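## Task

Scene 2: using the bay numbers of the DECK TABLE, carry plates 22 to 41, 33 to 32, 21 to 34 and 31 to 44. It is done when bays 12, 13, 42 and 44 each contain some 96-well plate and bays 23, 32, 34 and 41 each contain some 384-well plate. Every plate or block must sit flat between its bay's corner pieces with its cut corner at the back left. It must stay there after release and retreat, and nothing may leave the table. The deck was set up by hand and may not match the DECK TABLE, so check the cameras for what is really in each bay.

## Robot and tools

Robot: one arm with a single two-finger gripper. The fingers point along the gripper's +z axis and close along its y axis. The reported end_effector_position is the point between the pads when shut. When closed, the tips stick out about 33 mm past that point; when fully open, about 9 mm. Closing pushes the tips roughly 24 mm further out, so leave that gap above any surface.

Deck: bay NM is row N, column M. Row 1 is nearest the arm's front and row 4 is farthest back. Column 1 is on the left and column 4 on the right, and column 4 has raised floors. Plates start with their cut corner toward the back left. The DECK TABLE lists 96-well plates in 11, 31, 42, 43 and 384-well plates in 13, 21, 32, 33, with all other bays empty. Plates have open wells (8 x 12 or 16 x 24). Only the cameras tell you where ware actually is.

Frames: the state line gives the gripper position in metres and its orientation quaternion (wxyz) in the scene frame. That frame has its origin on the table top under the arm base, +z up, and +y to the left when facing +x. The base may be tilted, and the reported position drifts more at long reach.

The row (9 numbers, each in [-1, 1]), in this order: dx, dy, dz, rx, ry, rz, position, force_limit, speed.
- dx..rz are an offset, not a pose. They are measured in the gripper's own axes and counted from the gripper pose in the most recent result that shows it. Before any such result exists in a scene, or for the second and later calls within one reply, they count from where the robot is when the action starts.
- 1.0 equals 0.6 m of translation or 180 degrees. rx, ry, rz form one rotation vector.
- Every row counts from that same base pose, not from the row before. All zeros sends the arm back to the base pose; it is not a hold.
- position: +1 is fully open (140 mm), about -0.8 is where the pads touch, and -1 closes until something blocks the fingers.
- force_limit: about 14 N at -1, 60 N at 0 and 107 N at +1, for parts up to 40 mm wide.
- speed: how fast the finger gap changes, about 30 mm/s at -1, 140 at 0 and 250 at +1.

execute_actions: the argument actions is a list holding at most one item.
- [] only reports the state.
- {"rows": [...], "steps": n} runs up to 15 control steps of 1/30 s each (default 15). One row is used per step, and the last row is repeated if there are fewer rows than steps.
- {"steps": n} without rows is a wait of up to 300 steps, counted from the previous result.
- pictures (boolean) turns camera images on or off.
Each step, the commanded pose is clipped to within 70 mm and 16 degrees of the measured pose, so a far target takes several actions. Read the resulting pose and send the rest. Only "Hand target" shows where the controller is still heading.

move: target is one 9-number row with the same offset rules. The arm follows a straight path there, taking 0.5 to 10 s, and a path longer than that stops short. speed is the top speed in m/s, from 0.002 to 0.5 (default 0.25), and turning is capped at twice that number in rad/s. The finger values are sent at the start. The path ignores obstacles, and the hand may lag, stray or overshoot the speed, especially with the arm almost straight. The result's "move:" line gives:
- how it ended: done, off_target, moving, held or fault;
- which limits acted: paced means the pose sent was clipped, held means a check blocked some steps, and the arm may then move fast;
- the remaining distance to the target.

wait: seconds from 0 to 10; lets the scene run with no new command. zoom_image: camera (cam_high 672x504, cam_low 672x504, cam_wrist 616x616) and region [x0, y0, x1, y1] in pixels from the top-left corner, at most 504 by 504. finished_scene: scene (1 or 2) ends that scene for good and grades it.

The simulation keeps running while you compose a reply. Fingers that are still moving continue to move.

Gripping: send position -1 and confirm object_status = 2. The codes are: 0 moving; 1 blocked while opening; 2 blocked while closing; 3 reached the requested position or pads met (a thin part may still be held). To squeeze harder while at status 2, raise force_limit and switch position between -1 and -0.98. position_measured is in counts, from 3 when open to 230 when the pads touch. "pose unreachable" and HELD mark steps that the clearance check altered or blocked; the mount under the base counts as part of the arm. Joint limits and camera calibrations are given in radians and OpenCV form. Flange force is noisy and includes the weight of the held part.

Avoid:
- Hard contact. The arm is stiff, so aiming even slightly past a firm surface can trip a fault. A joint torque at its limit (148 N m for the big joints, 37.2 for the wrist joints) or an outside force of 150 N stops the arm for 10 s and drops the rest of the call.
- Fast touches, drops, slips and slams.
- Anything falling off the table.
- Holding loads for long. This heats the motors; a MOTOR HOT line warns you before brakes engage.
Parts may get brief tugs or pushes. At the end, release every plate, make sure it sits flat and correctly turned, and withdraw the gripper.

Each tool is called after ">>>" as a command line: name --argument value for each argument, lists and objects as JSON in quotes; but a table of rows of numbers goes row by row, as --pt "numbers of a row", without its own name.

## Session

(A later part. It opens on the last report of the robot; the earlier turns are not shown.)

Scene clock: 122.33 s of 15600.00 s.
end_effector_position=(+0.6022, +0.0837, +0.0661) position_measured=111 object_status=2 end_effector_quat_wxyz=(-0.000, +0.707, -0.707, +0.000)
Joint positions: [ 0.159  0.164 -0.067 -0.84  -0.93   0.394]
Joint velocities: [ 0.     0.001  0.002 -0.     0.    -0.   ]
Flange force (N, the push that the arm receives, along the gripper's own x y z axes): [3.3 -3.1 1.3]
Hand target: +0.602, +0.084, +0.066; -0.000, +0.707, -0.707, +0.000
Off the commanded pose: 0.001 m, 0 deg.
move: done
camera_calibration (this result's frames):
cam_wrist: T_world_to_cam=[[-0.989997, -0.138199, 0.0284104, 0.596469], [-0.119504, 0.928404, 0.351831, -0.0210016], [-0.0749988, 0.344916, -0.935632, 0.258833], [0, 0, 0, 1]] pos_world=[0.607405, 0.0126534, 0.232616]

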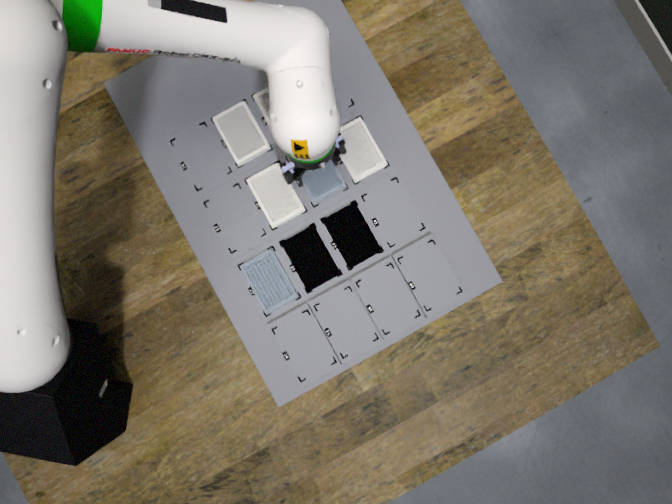

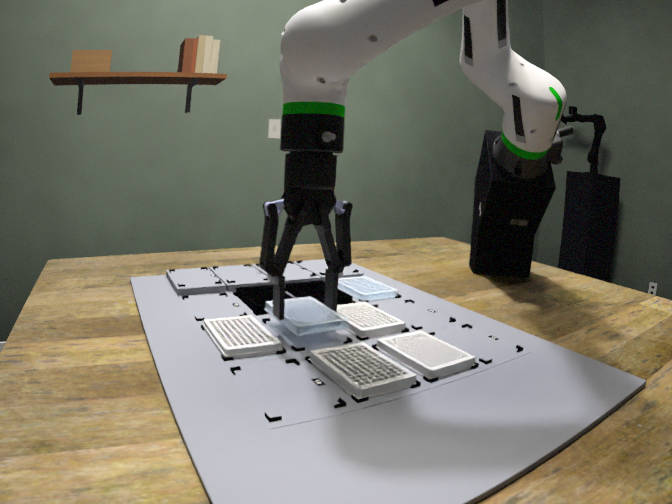

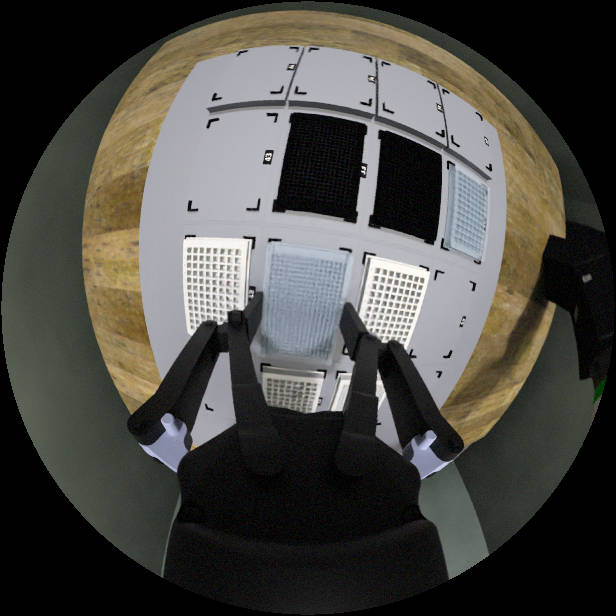

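>>> move --target '[0.0003, 0.0005, 0.035, 0, 0, 0, -1, 0.1, -0.5]' --speed 0.04

>>> execute_actions --actions '[{"rows": [[0,0,0,0,0,0,0.4,0.1,-0.4],[0,0,0,0,0,0,0.4,0.1,-0.4],[0,0,0,0,0,0,0.4,0.1,-0.4],[0,0,0,0,0,0,0.4,0.1,-0.4],[0,0,0,0,0,0,0.4,0.1,-0.4],[0,0,-0.00015,0,0,0,0.4,0.1,-0.4],[0,0,-0.00104,0,0,0,0.4,0.1,-0.4],[0,0,-0.00294,0,0,0,0.4,0.1,-0.4],[0,0,-0.00571,0,0,0,0.4,0.1,-0.4],[0,0,-0.009,0,0,0,0.4,0.1,-0.4],[0,0,-0.01229,0,0,0,0.4,0.1,-0.4],[0,0,-0.01506,0,0,0,0.4,0.1,-0.4],[0,0,-0.01696,0,0,0,0.4,0.1,-0.4],[0,0,-0.01785,0,0,0,0.4,0.1,-0.4],[0,0,-0.018,0,0,0,0.4,0.1,-0.4]], "steps": 15}]' --pictures false

>>> move --target '[0, 0.1787, 0, 0, 0, 0, 0.4, 0.1, -0.4]' --speed 0.22

>>> move --target '[0, 0, 0.0202, 0, 0, 0, 0.4, 0.1, -0.4]' --speed 0.05

>>> execute_actions --actions '[{"rows": [[0,0,0,0,0,0,-1,0.1,-0.5],[0,0,0,0,0,0,-1,0.1,-0.5],[0,0,0,0,0,0,-1,0.1,-0.5],[0,0,0,0,0,0,-1,0.1,-0.5],[0,0,0,0,0,0,-1,0.1,-0.5],[0,0,0,0,0,0,-1,0.1,-0.5],[0,0,-0.0002,0,0,0,-1,0.1,-0.5],[0,0,-0.0004,0,0,0,-1,0.1,-0.5],[0,0,-0.0006,0,0,0,-1,0.1,-0.5],[0,0,-0.0008,0,0,0,-1,0.1,-0.5],[0,0,-0.001,0,0,0,-1,0.1,-0.5]], "steps": 15}]' --pictures false

>>> move --target '[0, 0, -0.0185, 0, 0, 0, -1, 0.1, -0.5]' --speed 0.05

>>> zoom_image --camera "cam_wrist" --region '[235, 230, 305, 280]'

>>> zoom_image --camera "cam_wrist" --region '[310, 235, 380, 285]'

>>> move --target '[0, 0.1787, 0, 0, 0, 0, -1, 0.1, -0.5]' --speed 0.2

>>> zoom_image --camera "cam_wrist" --region '[235, 230, 305, 280]'

>>> zoom_image --camera "cam_wrist" --region '[310, 235, 380, 285]'

Scene clock: 145.60 s of 15600.00 s.
end_effector_position=(+0.6019, +0.0835, +0.0452) position_measured=111 object_status=2 end_effector_quat_wxyz=(-0.000, +0.707, -0.707, +0.000)
Joint positions: [ 0.183  0.197 -0.062 -0.85  -0.895  0.4  ]
Joint velocities: [ 0.     0.001 -0.001  0.     0.001  0.   ]
Flange force (N, the push that the arm receives, along the gripper's own x y z axes): [4.0 -2.9 1.8]
Hand target: +0.602, +0.083, +0.045; -0.000, +0.707, -0.707, +0.000
Off the commanded pose: 0.000 m, 0 deg.
After step 90, 19.47 s passed at rest.
move: done
camera_calibration (this result's frames):
cam_wrist: T_world_to_cam=[[-0.989999, -0.138189, 0.0284022, 0.596789], [-0.119501, 0.92842, 0.351788, -0.0134724], [-0.0749824, 0.344876, -0.935649, 0.239302], [0, 0, 0, 1]] pos_world=[0.607153, 0.0124483, 0.211691]

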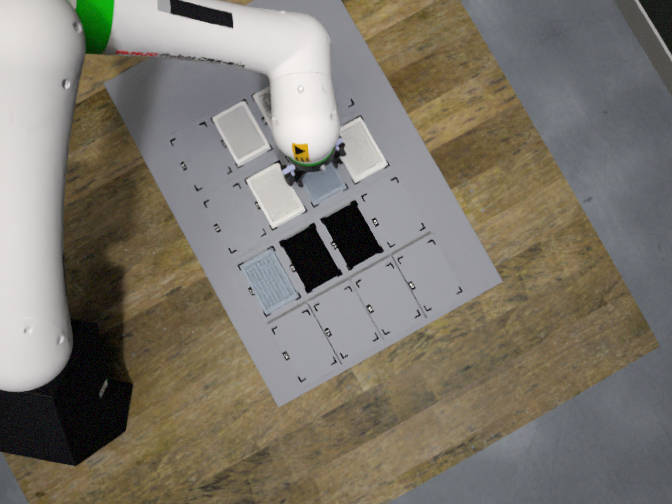

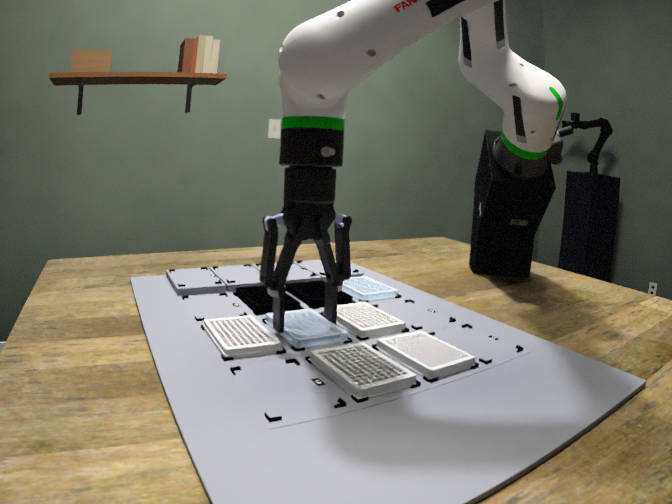

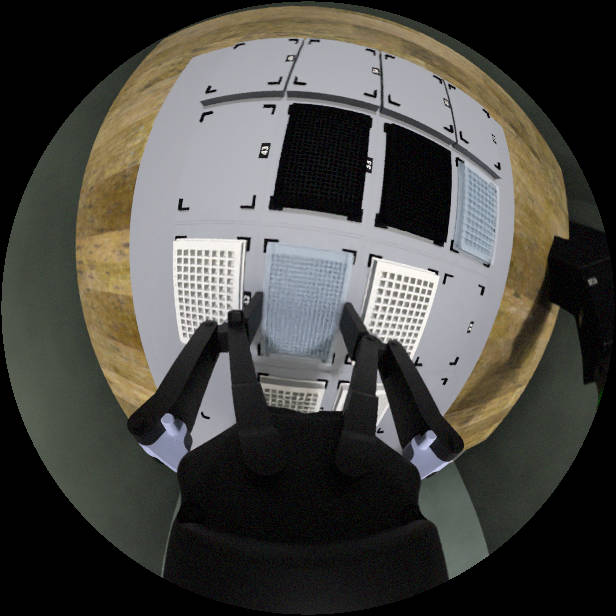

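Scene clock: 146.10 s of 15600.00 s.
end_effector_position=(+0.6020, +0.0836, +0.0546) position_measured=78 object_status=3 end_effector_quat_wxyz=(-0.000, +0.707, -0.707, +0.000)
Joint positions: [ 0.172  0.182 -0.065 -0.845 -0.91   0.398]
Joint velocities: [-0.031 -0.043 -0.011  0.014 -0.045 -0.007]
Flange force (N, the push that the arm receives, along the gripper's own x y z axes): [0.9 0.8 -8.0]
Hand target: +0.602, +0.084, +0.056; -0.000, +0.707, -0.707, +0.000
Off the commanded pose: 0.001 m, 0 deg.
Steps of this call (steps 1 to 15: all 15 steps of this action). Readings (end_effector_position | what the end effector reports):
1: (+0.6019, +0.0835, +0.0452) | position_measured=111 object_status=0
2: (+0.6019, +0.0835, +0.0452) | position_measured=111 object_status=0
4: (+0.6019, +0.0835, +0.0452) | position_measured=98 object_status=0
8: (+0.6020, +0.0835, +0.0453) | position_measured=79 object_status=0
15: the state above

Scene clock: 147.27 s of 15600.00 s.
end_effector_position=(+0.4947, +0.0831, +0.0558) position_measured=78 object_status=3 end_effector_quat_wxyz=(-0.000, +0.707, -0.707, +0.000)
Joint positions: [ 0.195  0.027 -0.352 -0.928 -0.811  0.514]
Joint velocities: [-0.001 -0.001 -0.002 -0.002 -0.002  0.   ]
Flange force (N, the push that the arm receives, along the gripper's own x y z axes): [3.1 -2.7 -0.3]
Hand target: +0.495, +0.083, +0.056; -0.000, +0.707, -0.707, +0.000
Off the commanded pose: 0.000 m, 0 deg.
move: done
camera_calibration (this result's frames):
cam_wrist: T_world_to_cam=[[-0.990009, -0.138128, 0.0283201, 0.490253], [-0.119474, 0.928428, 0.351776, -0.0296512], [-0.0748834, 0.344878, -0.935656, 0.241211], [0, 0, 0, 1]] pos_world=[0.499875, 0.0120585, 0.222237]

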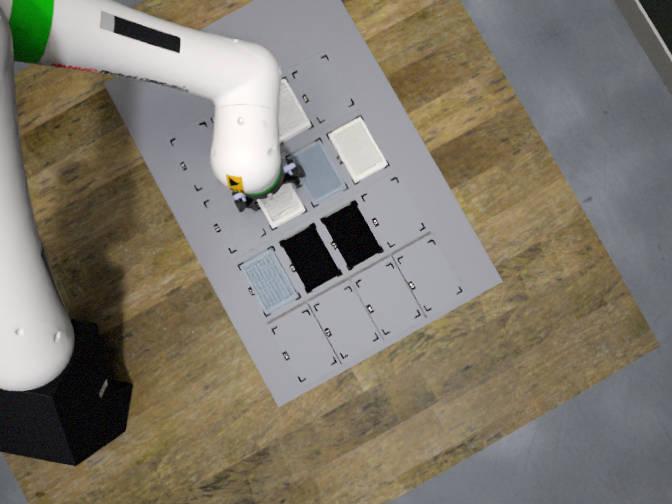

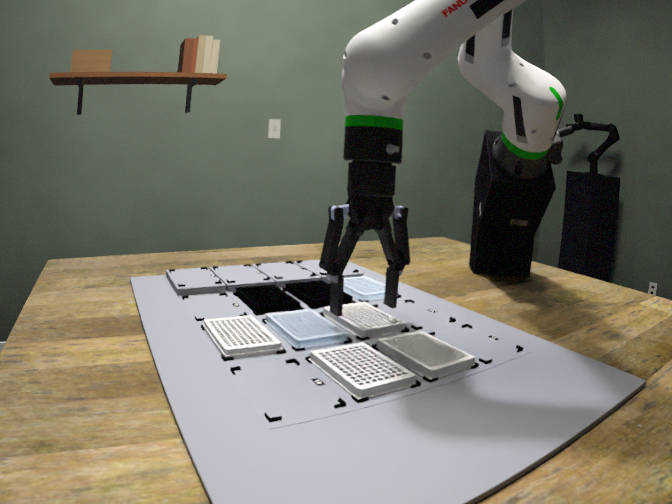

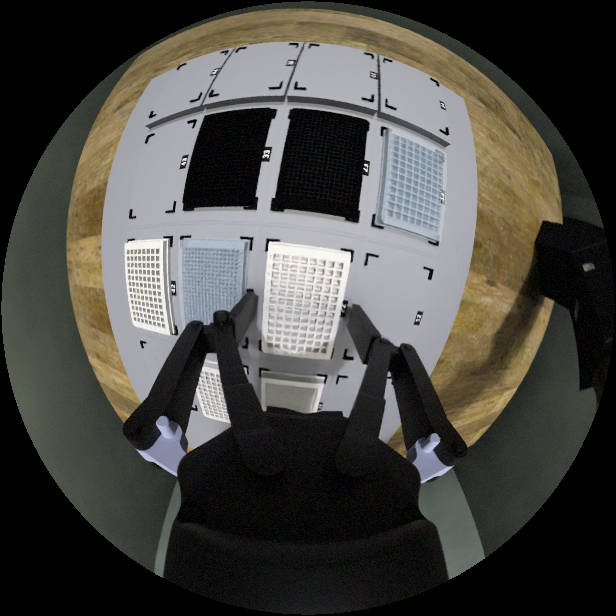

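Scene clock: 147.97 s of 15600.00 s.
end_effector_position=(+0.4947, +0.0831, +0.0437) position_measured=78 object_status=3 end_effector_quat_wxyz=(-0.000, +0.707, -0.707, +0.000)
Joint positions: [ 0.21   0.051 -0.346 -0.941 -0.788  0.523]
Joint velocities: [ 0.001  0.001 -0.     0.001  0.003  0.   ]
Flange force (N, the push that the arm receives, along the gripper's own x y z axes): [3.8 -2.2 2.3]
Hand target: +0.495, +0.083, +0.044; -0.000, +0.707, -0.707, +0.000
Off the commanded pose: 0.000 m, 0 deg.
move: done
camera_calibration (this result's frames):
cam_wrist: T_world_to_cam=[[-0.99001, -0.138122, 0.0283132, 0.490623], [-0.119472, 0.928439, 0.351749, -0.0253909], [-0.0748715, 0.344853, -0.935666, 0.229932], [0, 0, 0, 1]] pos_world=[0.499904, 0.012047, 0.21018]

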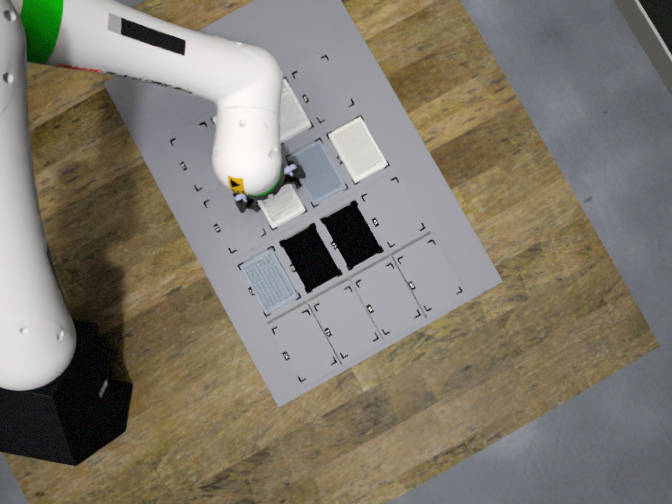

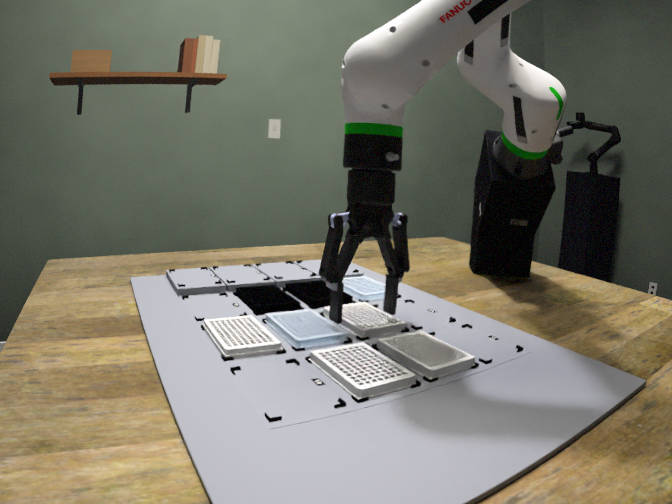

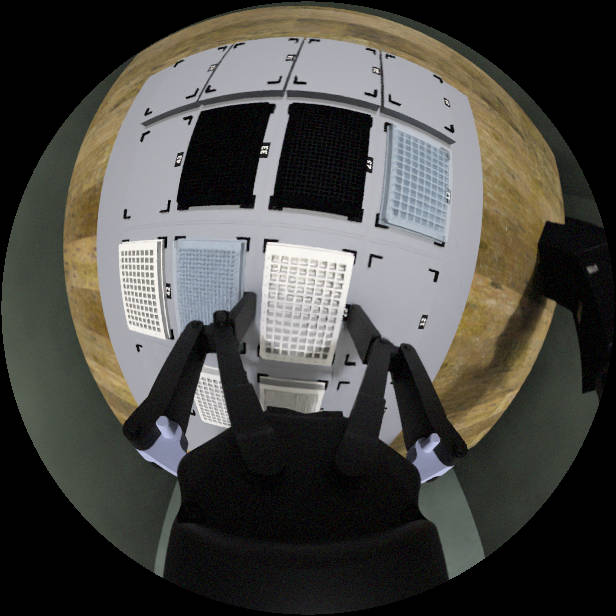

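Scene clock: 148.47 s of 15600.00 s.
end_effector_position=(+0.4948, +0.0833, +0.0442) position_measured=111 object_status=0 end_effector_quat_wxyz=(-0.000, +0.707, -0.707, +0.000)
Joint positions: [ 0.209  0.05  -0.346 -0.94  -0.789  0.523]
Joint velocities: [ 0.001 -0.001 -0.001  0.004 -0.003 -0.006]
Flange force (N, the push that the arm receives, along the gripper's own x y z axes): [3.3 -0.3 -6.6]
Hand target: +0.495, +0.083, +0.044; -0.000, +0.707, -0.707, +0.000
Off the commanded pose: 0.000 m, 0 deg.
Steps of this call (steps 1 to 15: all 15 steps of this action). Readings (end_effector_position | what the end effector reports):
1: (+0.4947, +0.0831, +0.0437) | position_measured=78 object_status=0
2: (+0.4947, +0.0831, +0.0437) | position_measured=81 object_status=0
4: (+0.4947, +0.0831, +0.0437) | position_measured=90 object_status=0
8: (+0.4947, +0.0831, +0.0437) | position_measured=108 object_status=0
15: the state above

Scene clock: 149.40 s of 15600.00 s.
end_effector_position=(+0.4947, +0.0831, +0.0553) position_measured=111 object_status=2 end_effector_quat_wxyz=(-0.000, +0.707, -0.707, +0.000)
Joint positions: [ 0.195  0.028 -0.352 -0.929 -0.81   0.515]
Joint velocities: [-0.001 -0.001 -0.001  0.002 -0.    -0.   ]
Flange force (N, the push that the arm receives, along the gripper's own x y z axes): [4.4 -1.6 0.6]
Hand target: +0.495, +0.083, +0.055; -0.000, +0.707, -0.707, +0.000
Off the commanded pose: 0.000 m, 0 deg.
move: done
camera_calibration (this result's frames):
cam_wrist: T_world_to_cam=[[-0.990014, -0.138102, 0.0282948, 0.490292], [-0.119453, 0.928412, 0.351826, -0.0295278], [-0.0748571, 0.344932, -0.935638, 0.240776], [0, 0, 0, 1]] pos_world=[0.499892, 0.0120729, 0.221795]

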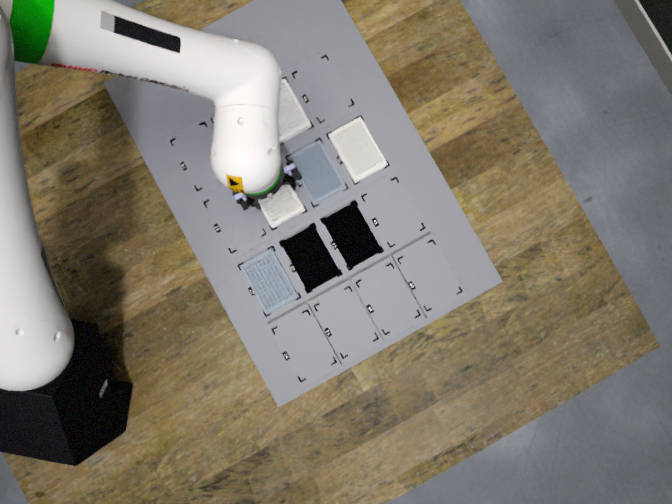

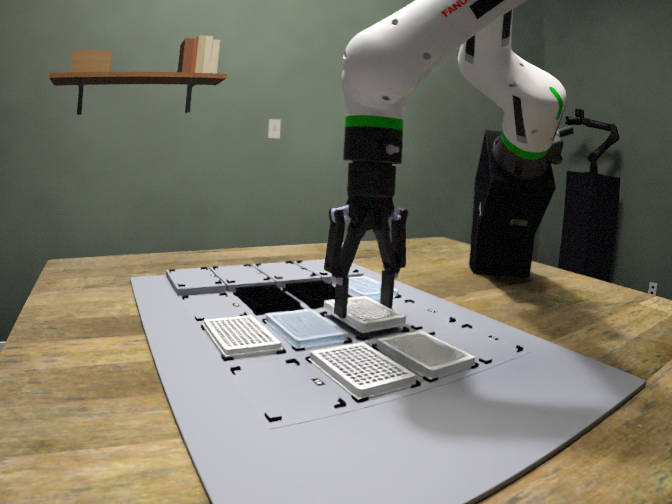

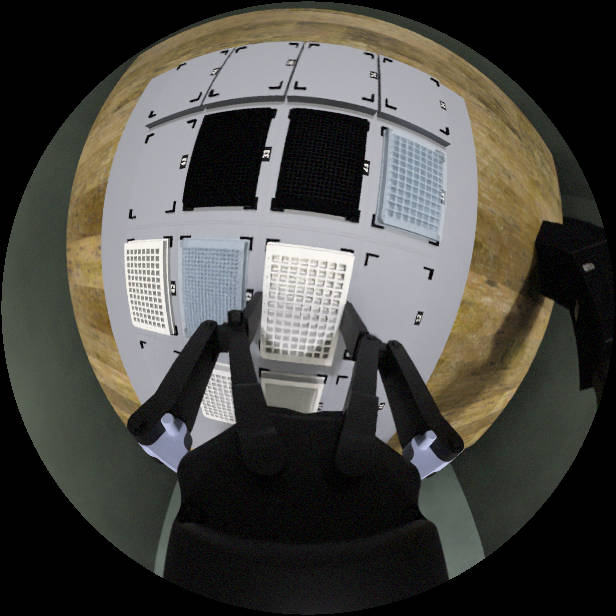

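Region (235, 230, 305, 280) of cam_wrist's 616x616 image, scaled by 7.200, with more detail than that image has; it fills the top 360 rows of this view, and the rest is white.

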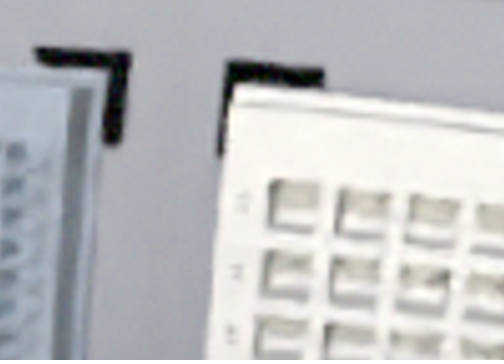

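Region (310, 235, 380, 285) of cam_wrist's 616x616 image, scaled by 7.200, with more detail than that image has; it fills the top 360 rows of this view, and the rest is white.

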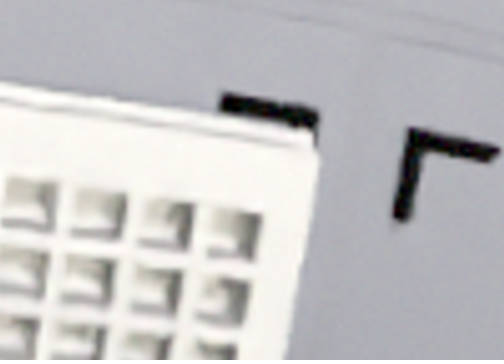

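Scene clock: 150.37 s of 15600.00 s.
end_effector_position=(+0.3875, +0.0827, +0.0551) position_measured=111 object_status=2 end_effector_quat_wxyz=(-0.000, +0.707, -0.707, +0.000)
Joint positions: [ 0.227 -0.113 -0.613 -1.03  -0.719  0.636]
Joint velocities: [ 0.    -0.001 -0.002 -0.001  0.     0.001]
Flange force (N, the push that the arm receives, along the gripper's own x y z axes): [3.7 -2.3 -0.5]
Hand target: +0.387, +0.083, +0.055; -0.000, +0.707, -0.707, +0.000
Off the commanded pose: 0.000 m, 0 deg.
move: done
camera_calibration (this result's frames):
cam_wrist: T_world_to_cam=[[-0.990019, -0.138082, 0.0282187, 0.384108], [-0.119464, 0.928426, 0.351787, -0.0418862], [-0.0747744, 0.344905, -0.935655, 0.232681], [0, 0, 0, 1]] pos_world=[0.392669, 0.011674, 0.221605]

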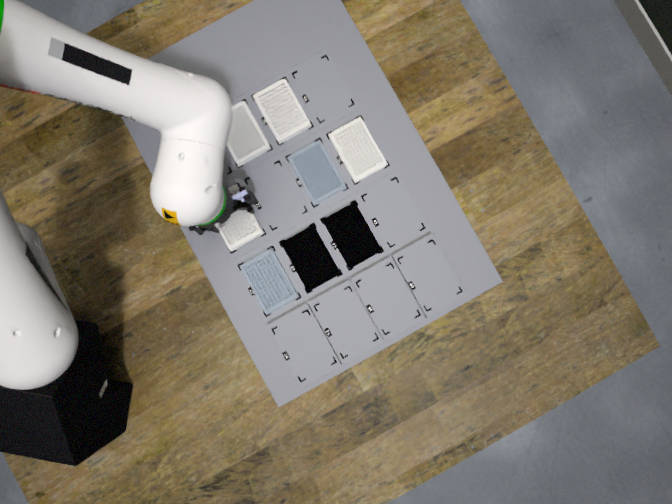

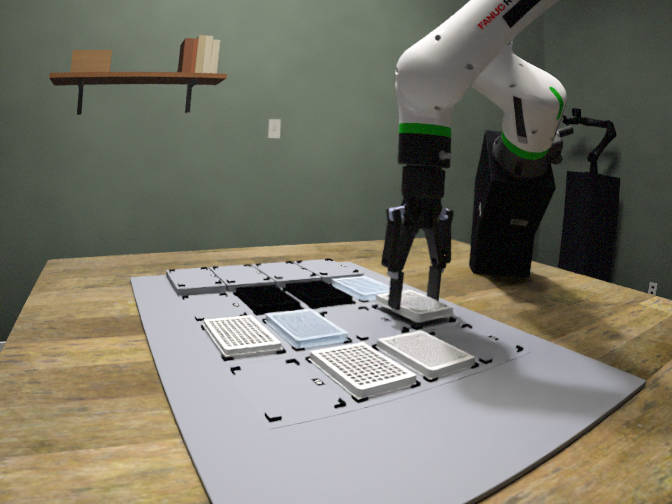

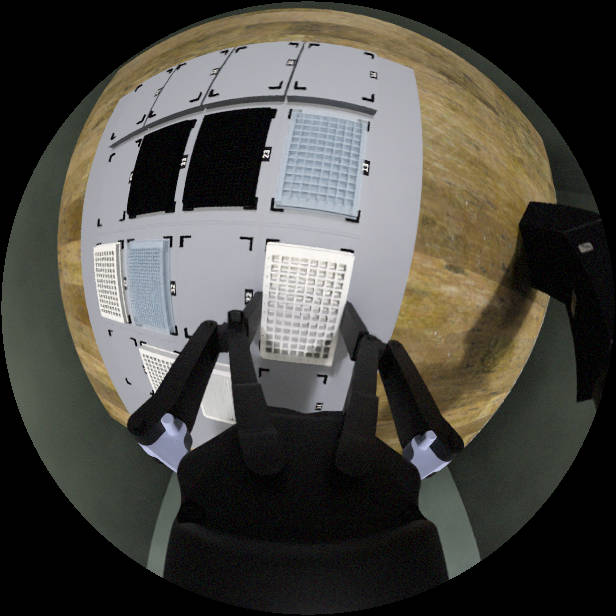

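Region (235, 230, 305, 280) of cam_wrist's 616x616 image, scaled by 7.200, with more detail than that image has; it fills the top 360 rows of this view, and the rest is white.

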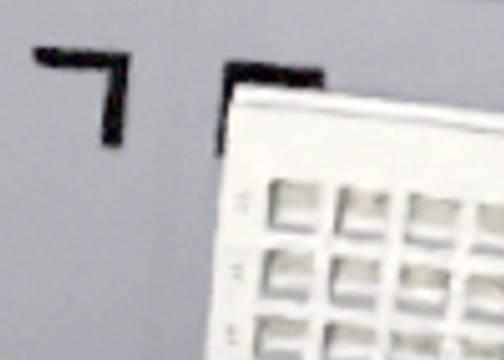

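Region (310, 235, 380, 285) of cam_wrist's 616x616 image, scaled by 7.200, with more detail than that image has; it fills the top 360 rows of this view, and the rest is white.

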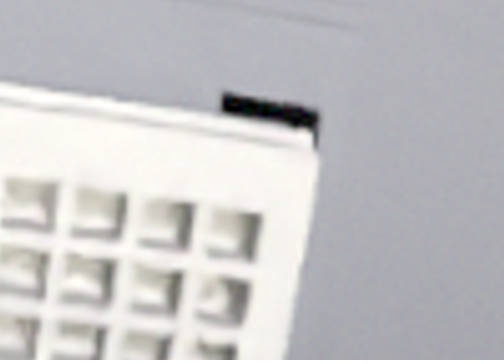

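>>> move --target '[-0.0005, -0.0002, 0.0179, 0, 0, 0, -1, 0.1, -0.5]' --speed 0.025

>>> execute_actions --actions '[{"rows": [[0,0,0,0,0,0,0.4,0.1,-0.4],[0,0,0,0,0,0,0.4,0.1,-0.4],[0,0,0,0,0,0,0.4,0.1,-0.4],[0,0,0,0,0,0,0.4,0.1,-0.4],[0,0,0,0,0,0,0.4,0.1,-0.4],[0,0,-0.00015,0,0,0,0.4,0.1,-0.4],[0,0,-0.00104,0,0,0,0.4,0.1,-0.4],[0,0,-0.00294,0,0,0,0.4,0.1,-0.4],[0,0,-0.00571,0,0,0,0.4,0.1,-0.4],[0,0,-0.009,0,0,0,0.4,0.1,-0.4],[0,0,-0.01229,0,0,0,0.4,0.1,-0.4],[0,0,-0.01506,0,0,0,0.4,0.1,-0.4],[0,0,-0.01696,0,0,0,0.4,0.1,-0.4],[0,0,-0.01785,0,0,0,0.4,0.1,-0.4],[0,0,-0.018,0,0,0,0.4,0.1,-0.4]], "steps": 15}]' --pictures false

>>> move --target '[-0.2736, -0.1792, 0, 0, 0, 0, 0.4, 0.1, -0.4]' --speed 0.25

>>> zoom_image --camera "cam_wrist" --region '[235, 230, 305, 280]'

>>> zoom_image --camera "cam_wrist" --region '[310, 235, 380, 285]'

Scene clock: 158.73 s of 15600.00 s.
end_effector_position=(+0.3876, +0.0830, +0.0444) position_measured=111 object_status=2 end_effector_quat_wxyz=(-0.000, +0.707, -0.707, +0.000)
Joint positions: [ 0.241 -0.085 -0.605 -1.051 -0.698  0.655]
Joint velocities: [-0.     0.001  0.001 -0.001  0.001  0.001]
Flange force (N, the push that the arm receives, along the gripper's own x y z axes): [5.3 -1.9 1.6]
Hand target: +0.388, +0.083, +0.044; -0.000, +0.707, -0.707, +0.000
Off the commanded pose: 0.000 m, 0 deg.
After step 90, 4.63 s passed at rest.
move: done
camera_calibration (this result's frames):
cam_wrist: T_world_to_cam=[[-0.99002, -0.138076, 0.0282061, 0.3846], [-0.119465, 0.928435, 0.351761, -0.0383781], [-0.0747572, 0.344881, -0.935665, 0.222585], [0, 0, 0, 1]] pos_world=[0.392816, 0.01197, 0.210917]

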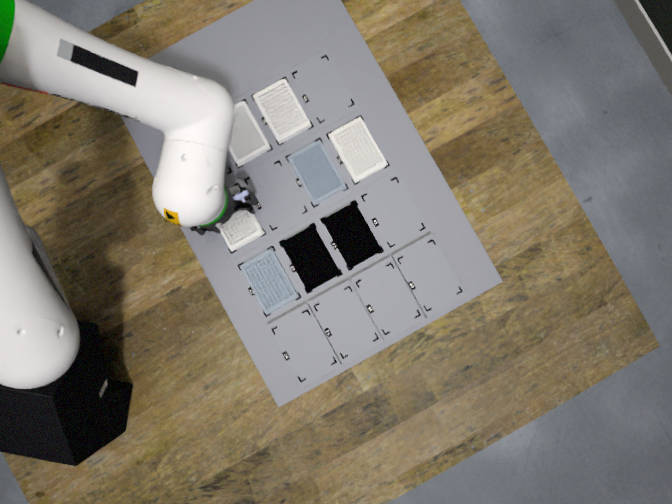

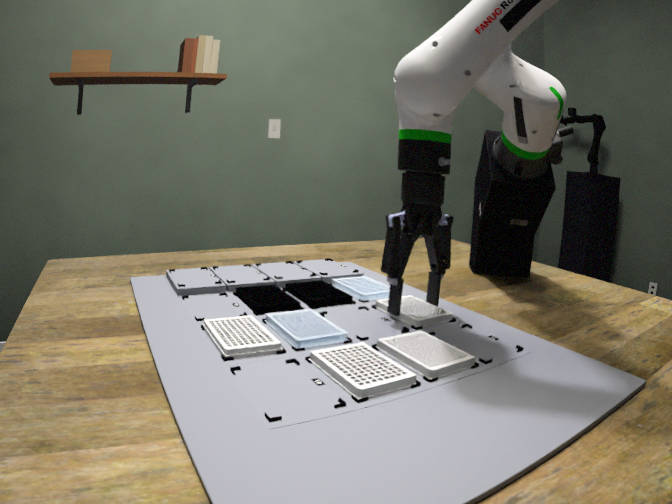

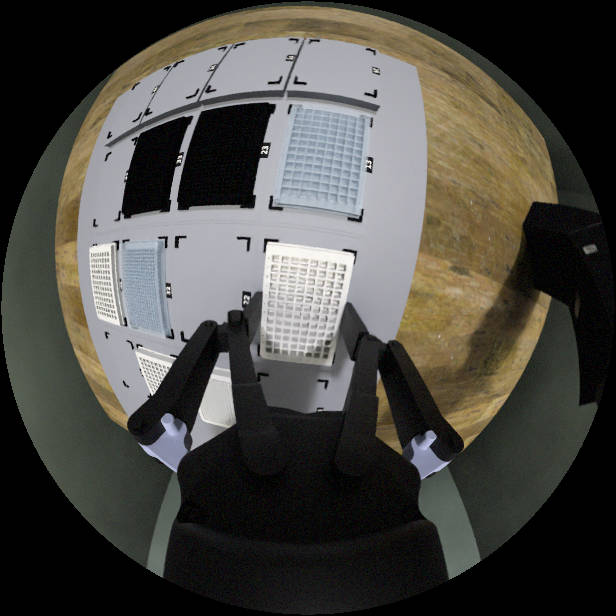

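Scene clock: 159.23 s of 15600.00 s.
end_effector_position=(+0.3877, +0.0830, +0.0536) position_measured=78 object_status=3 end_effector_quat_wxyz=(-0.000, +0.707, -0.707, +0.000)
Joint positions: [ 0.229 -0.11  -0.612 -1.033 -0.715  0.638]
Joint velocities: [-0.036 -0.085 -0.022  0.061 -0.059 -0.057]
Flange force (N, the push that the arm receives, along the gripper's own x y z axes): [5.8 -0.4 -4.6]
Hand target: +0.388, +0.083, +0.055; -0.000, +0.707, -0.707, +0.000
Off the commanded pose: 0.002 m, 0 deg.
Steps of this call (steps 1 to 15: all 15 steps of this action). Readings (end_effector_position | what the end effector reports):
1: (+0.3876, +0.0830, +0.0444) | position_measured=111 object_status=0
2: (+0.3876, +0.0830, +0.0444) | position_measured=111 object_status=0
4: (+0.3876, +0.0830, +0.0444) | position_measured=97 object_status=0
8: (+0.3878, +0.0831, +0.0446) | position_measured=79 object_status=0
15: the state above

Scene clock: 160.77 s of 15600.00 s.
end_effector_position=(+0.4945, +0.2467, +0.0551) position_measured=78 object_status=3 end_effector_quat_wxyz=(+0.000, +0.707, -0.707, +0.000)
Joint positions: [ 0.668 -0.181 -0.387 -0.534 -0.625 -0.179]
Joint velocities: [ 0.008 -0.003 -0.003  0.013  0.003 -0.016]
Flange force (N, the push that the arm receives, along the gripper's own x y z axes): [4.9 -1.3 -0.5]
Hand target: +0.494, +0.247, +0.055; +0.000, +0.707, -0.707, +0.000
Off the commanded pose: 0.001 m, 0 deg.
move: done
camera_calibration (this result's frames):
cam_wrist: T_world_to_cam=[[-0.989969, -0.138284, 0.0289774, 0.512733], [-0.119441, 0.928662, 0.351169, -0.1814], [-0.0754713, 0.344186, -0.935863, 0.184662], [0, 0, 0, 1]] pos_world=[0.499859, 0.175804, 0.221662]

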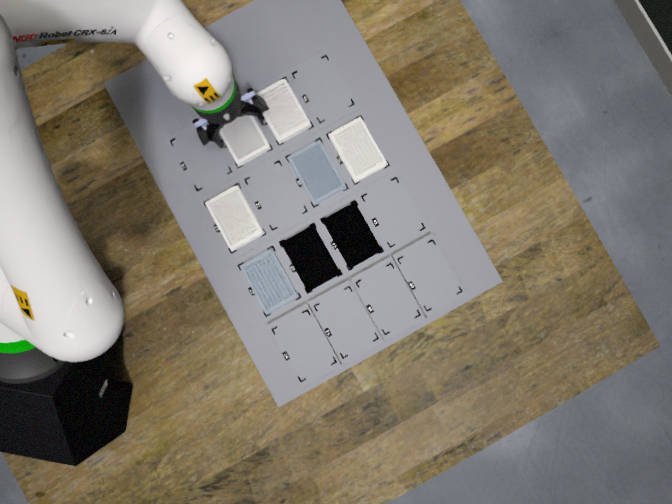

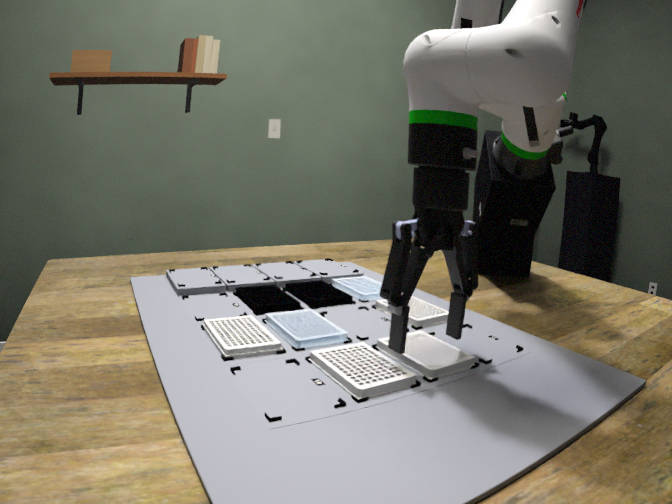

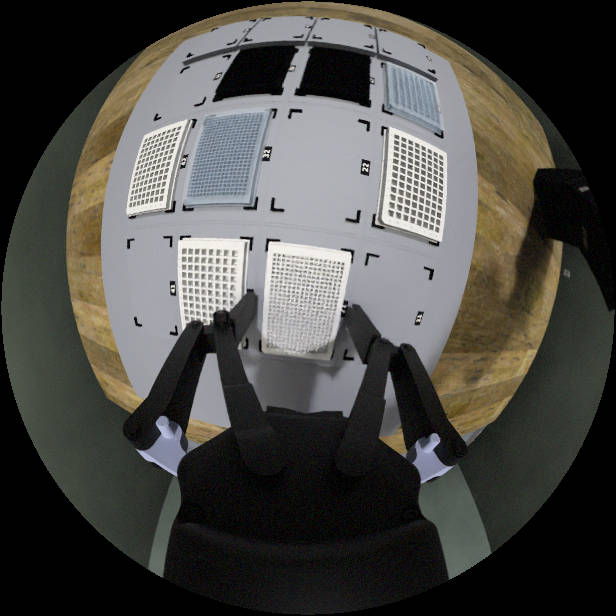

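Region (235, 230, 305, 280) of cam_wrist's 616x616 image, scaled by 7.200, with more detail than that image has; it fills the top 360 rows of this view, and the rest is white.

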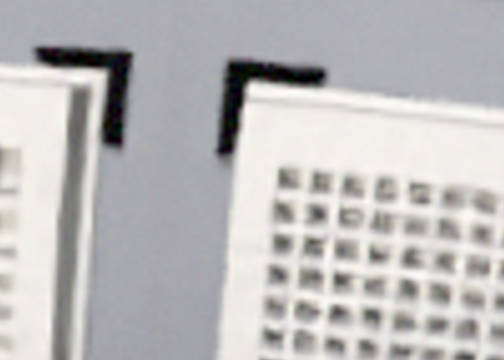

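Region (310, 235, 380, 285) of cam_wrist's 616x616 image, scaled by 7.200, with more detail than that image has; it fills the top 360 rows of this view, and the rest is white.

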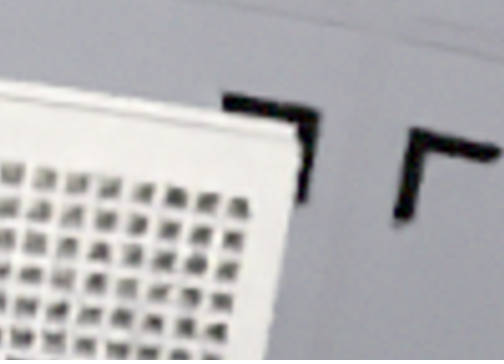

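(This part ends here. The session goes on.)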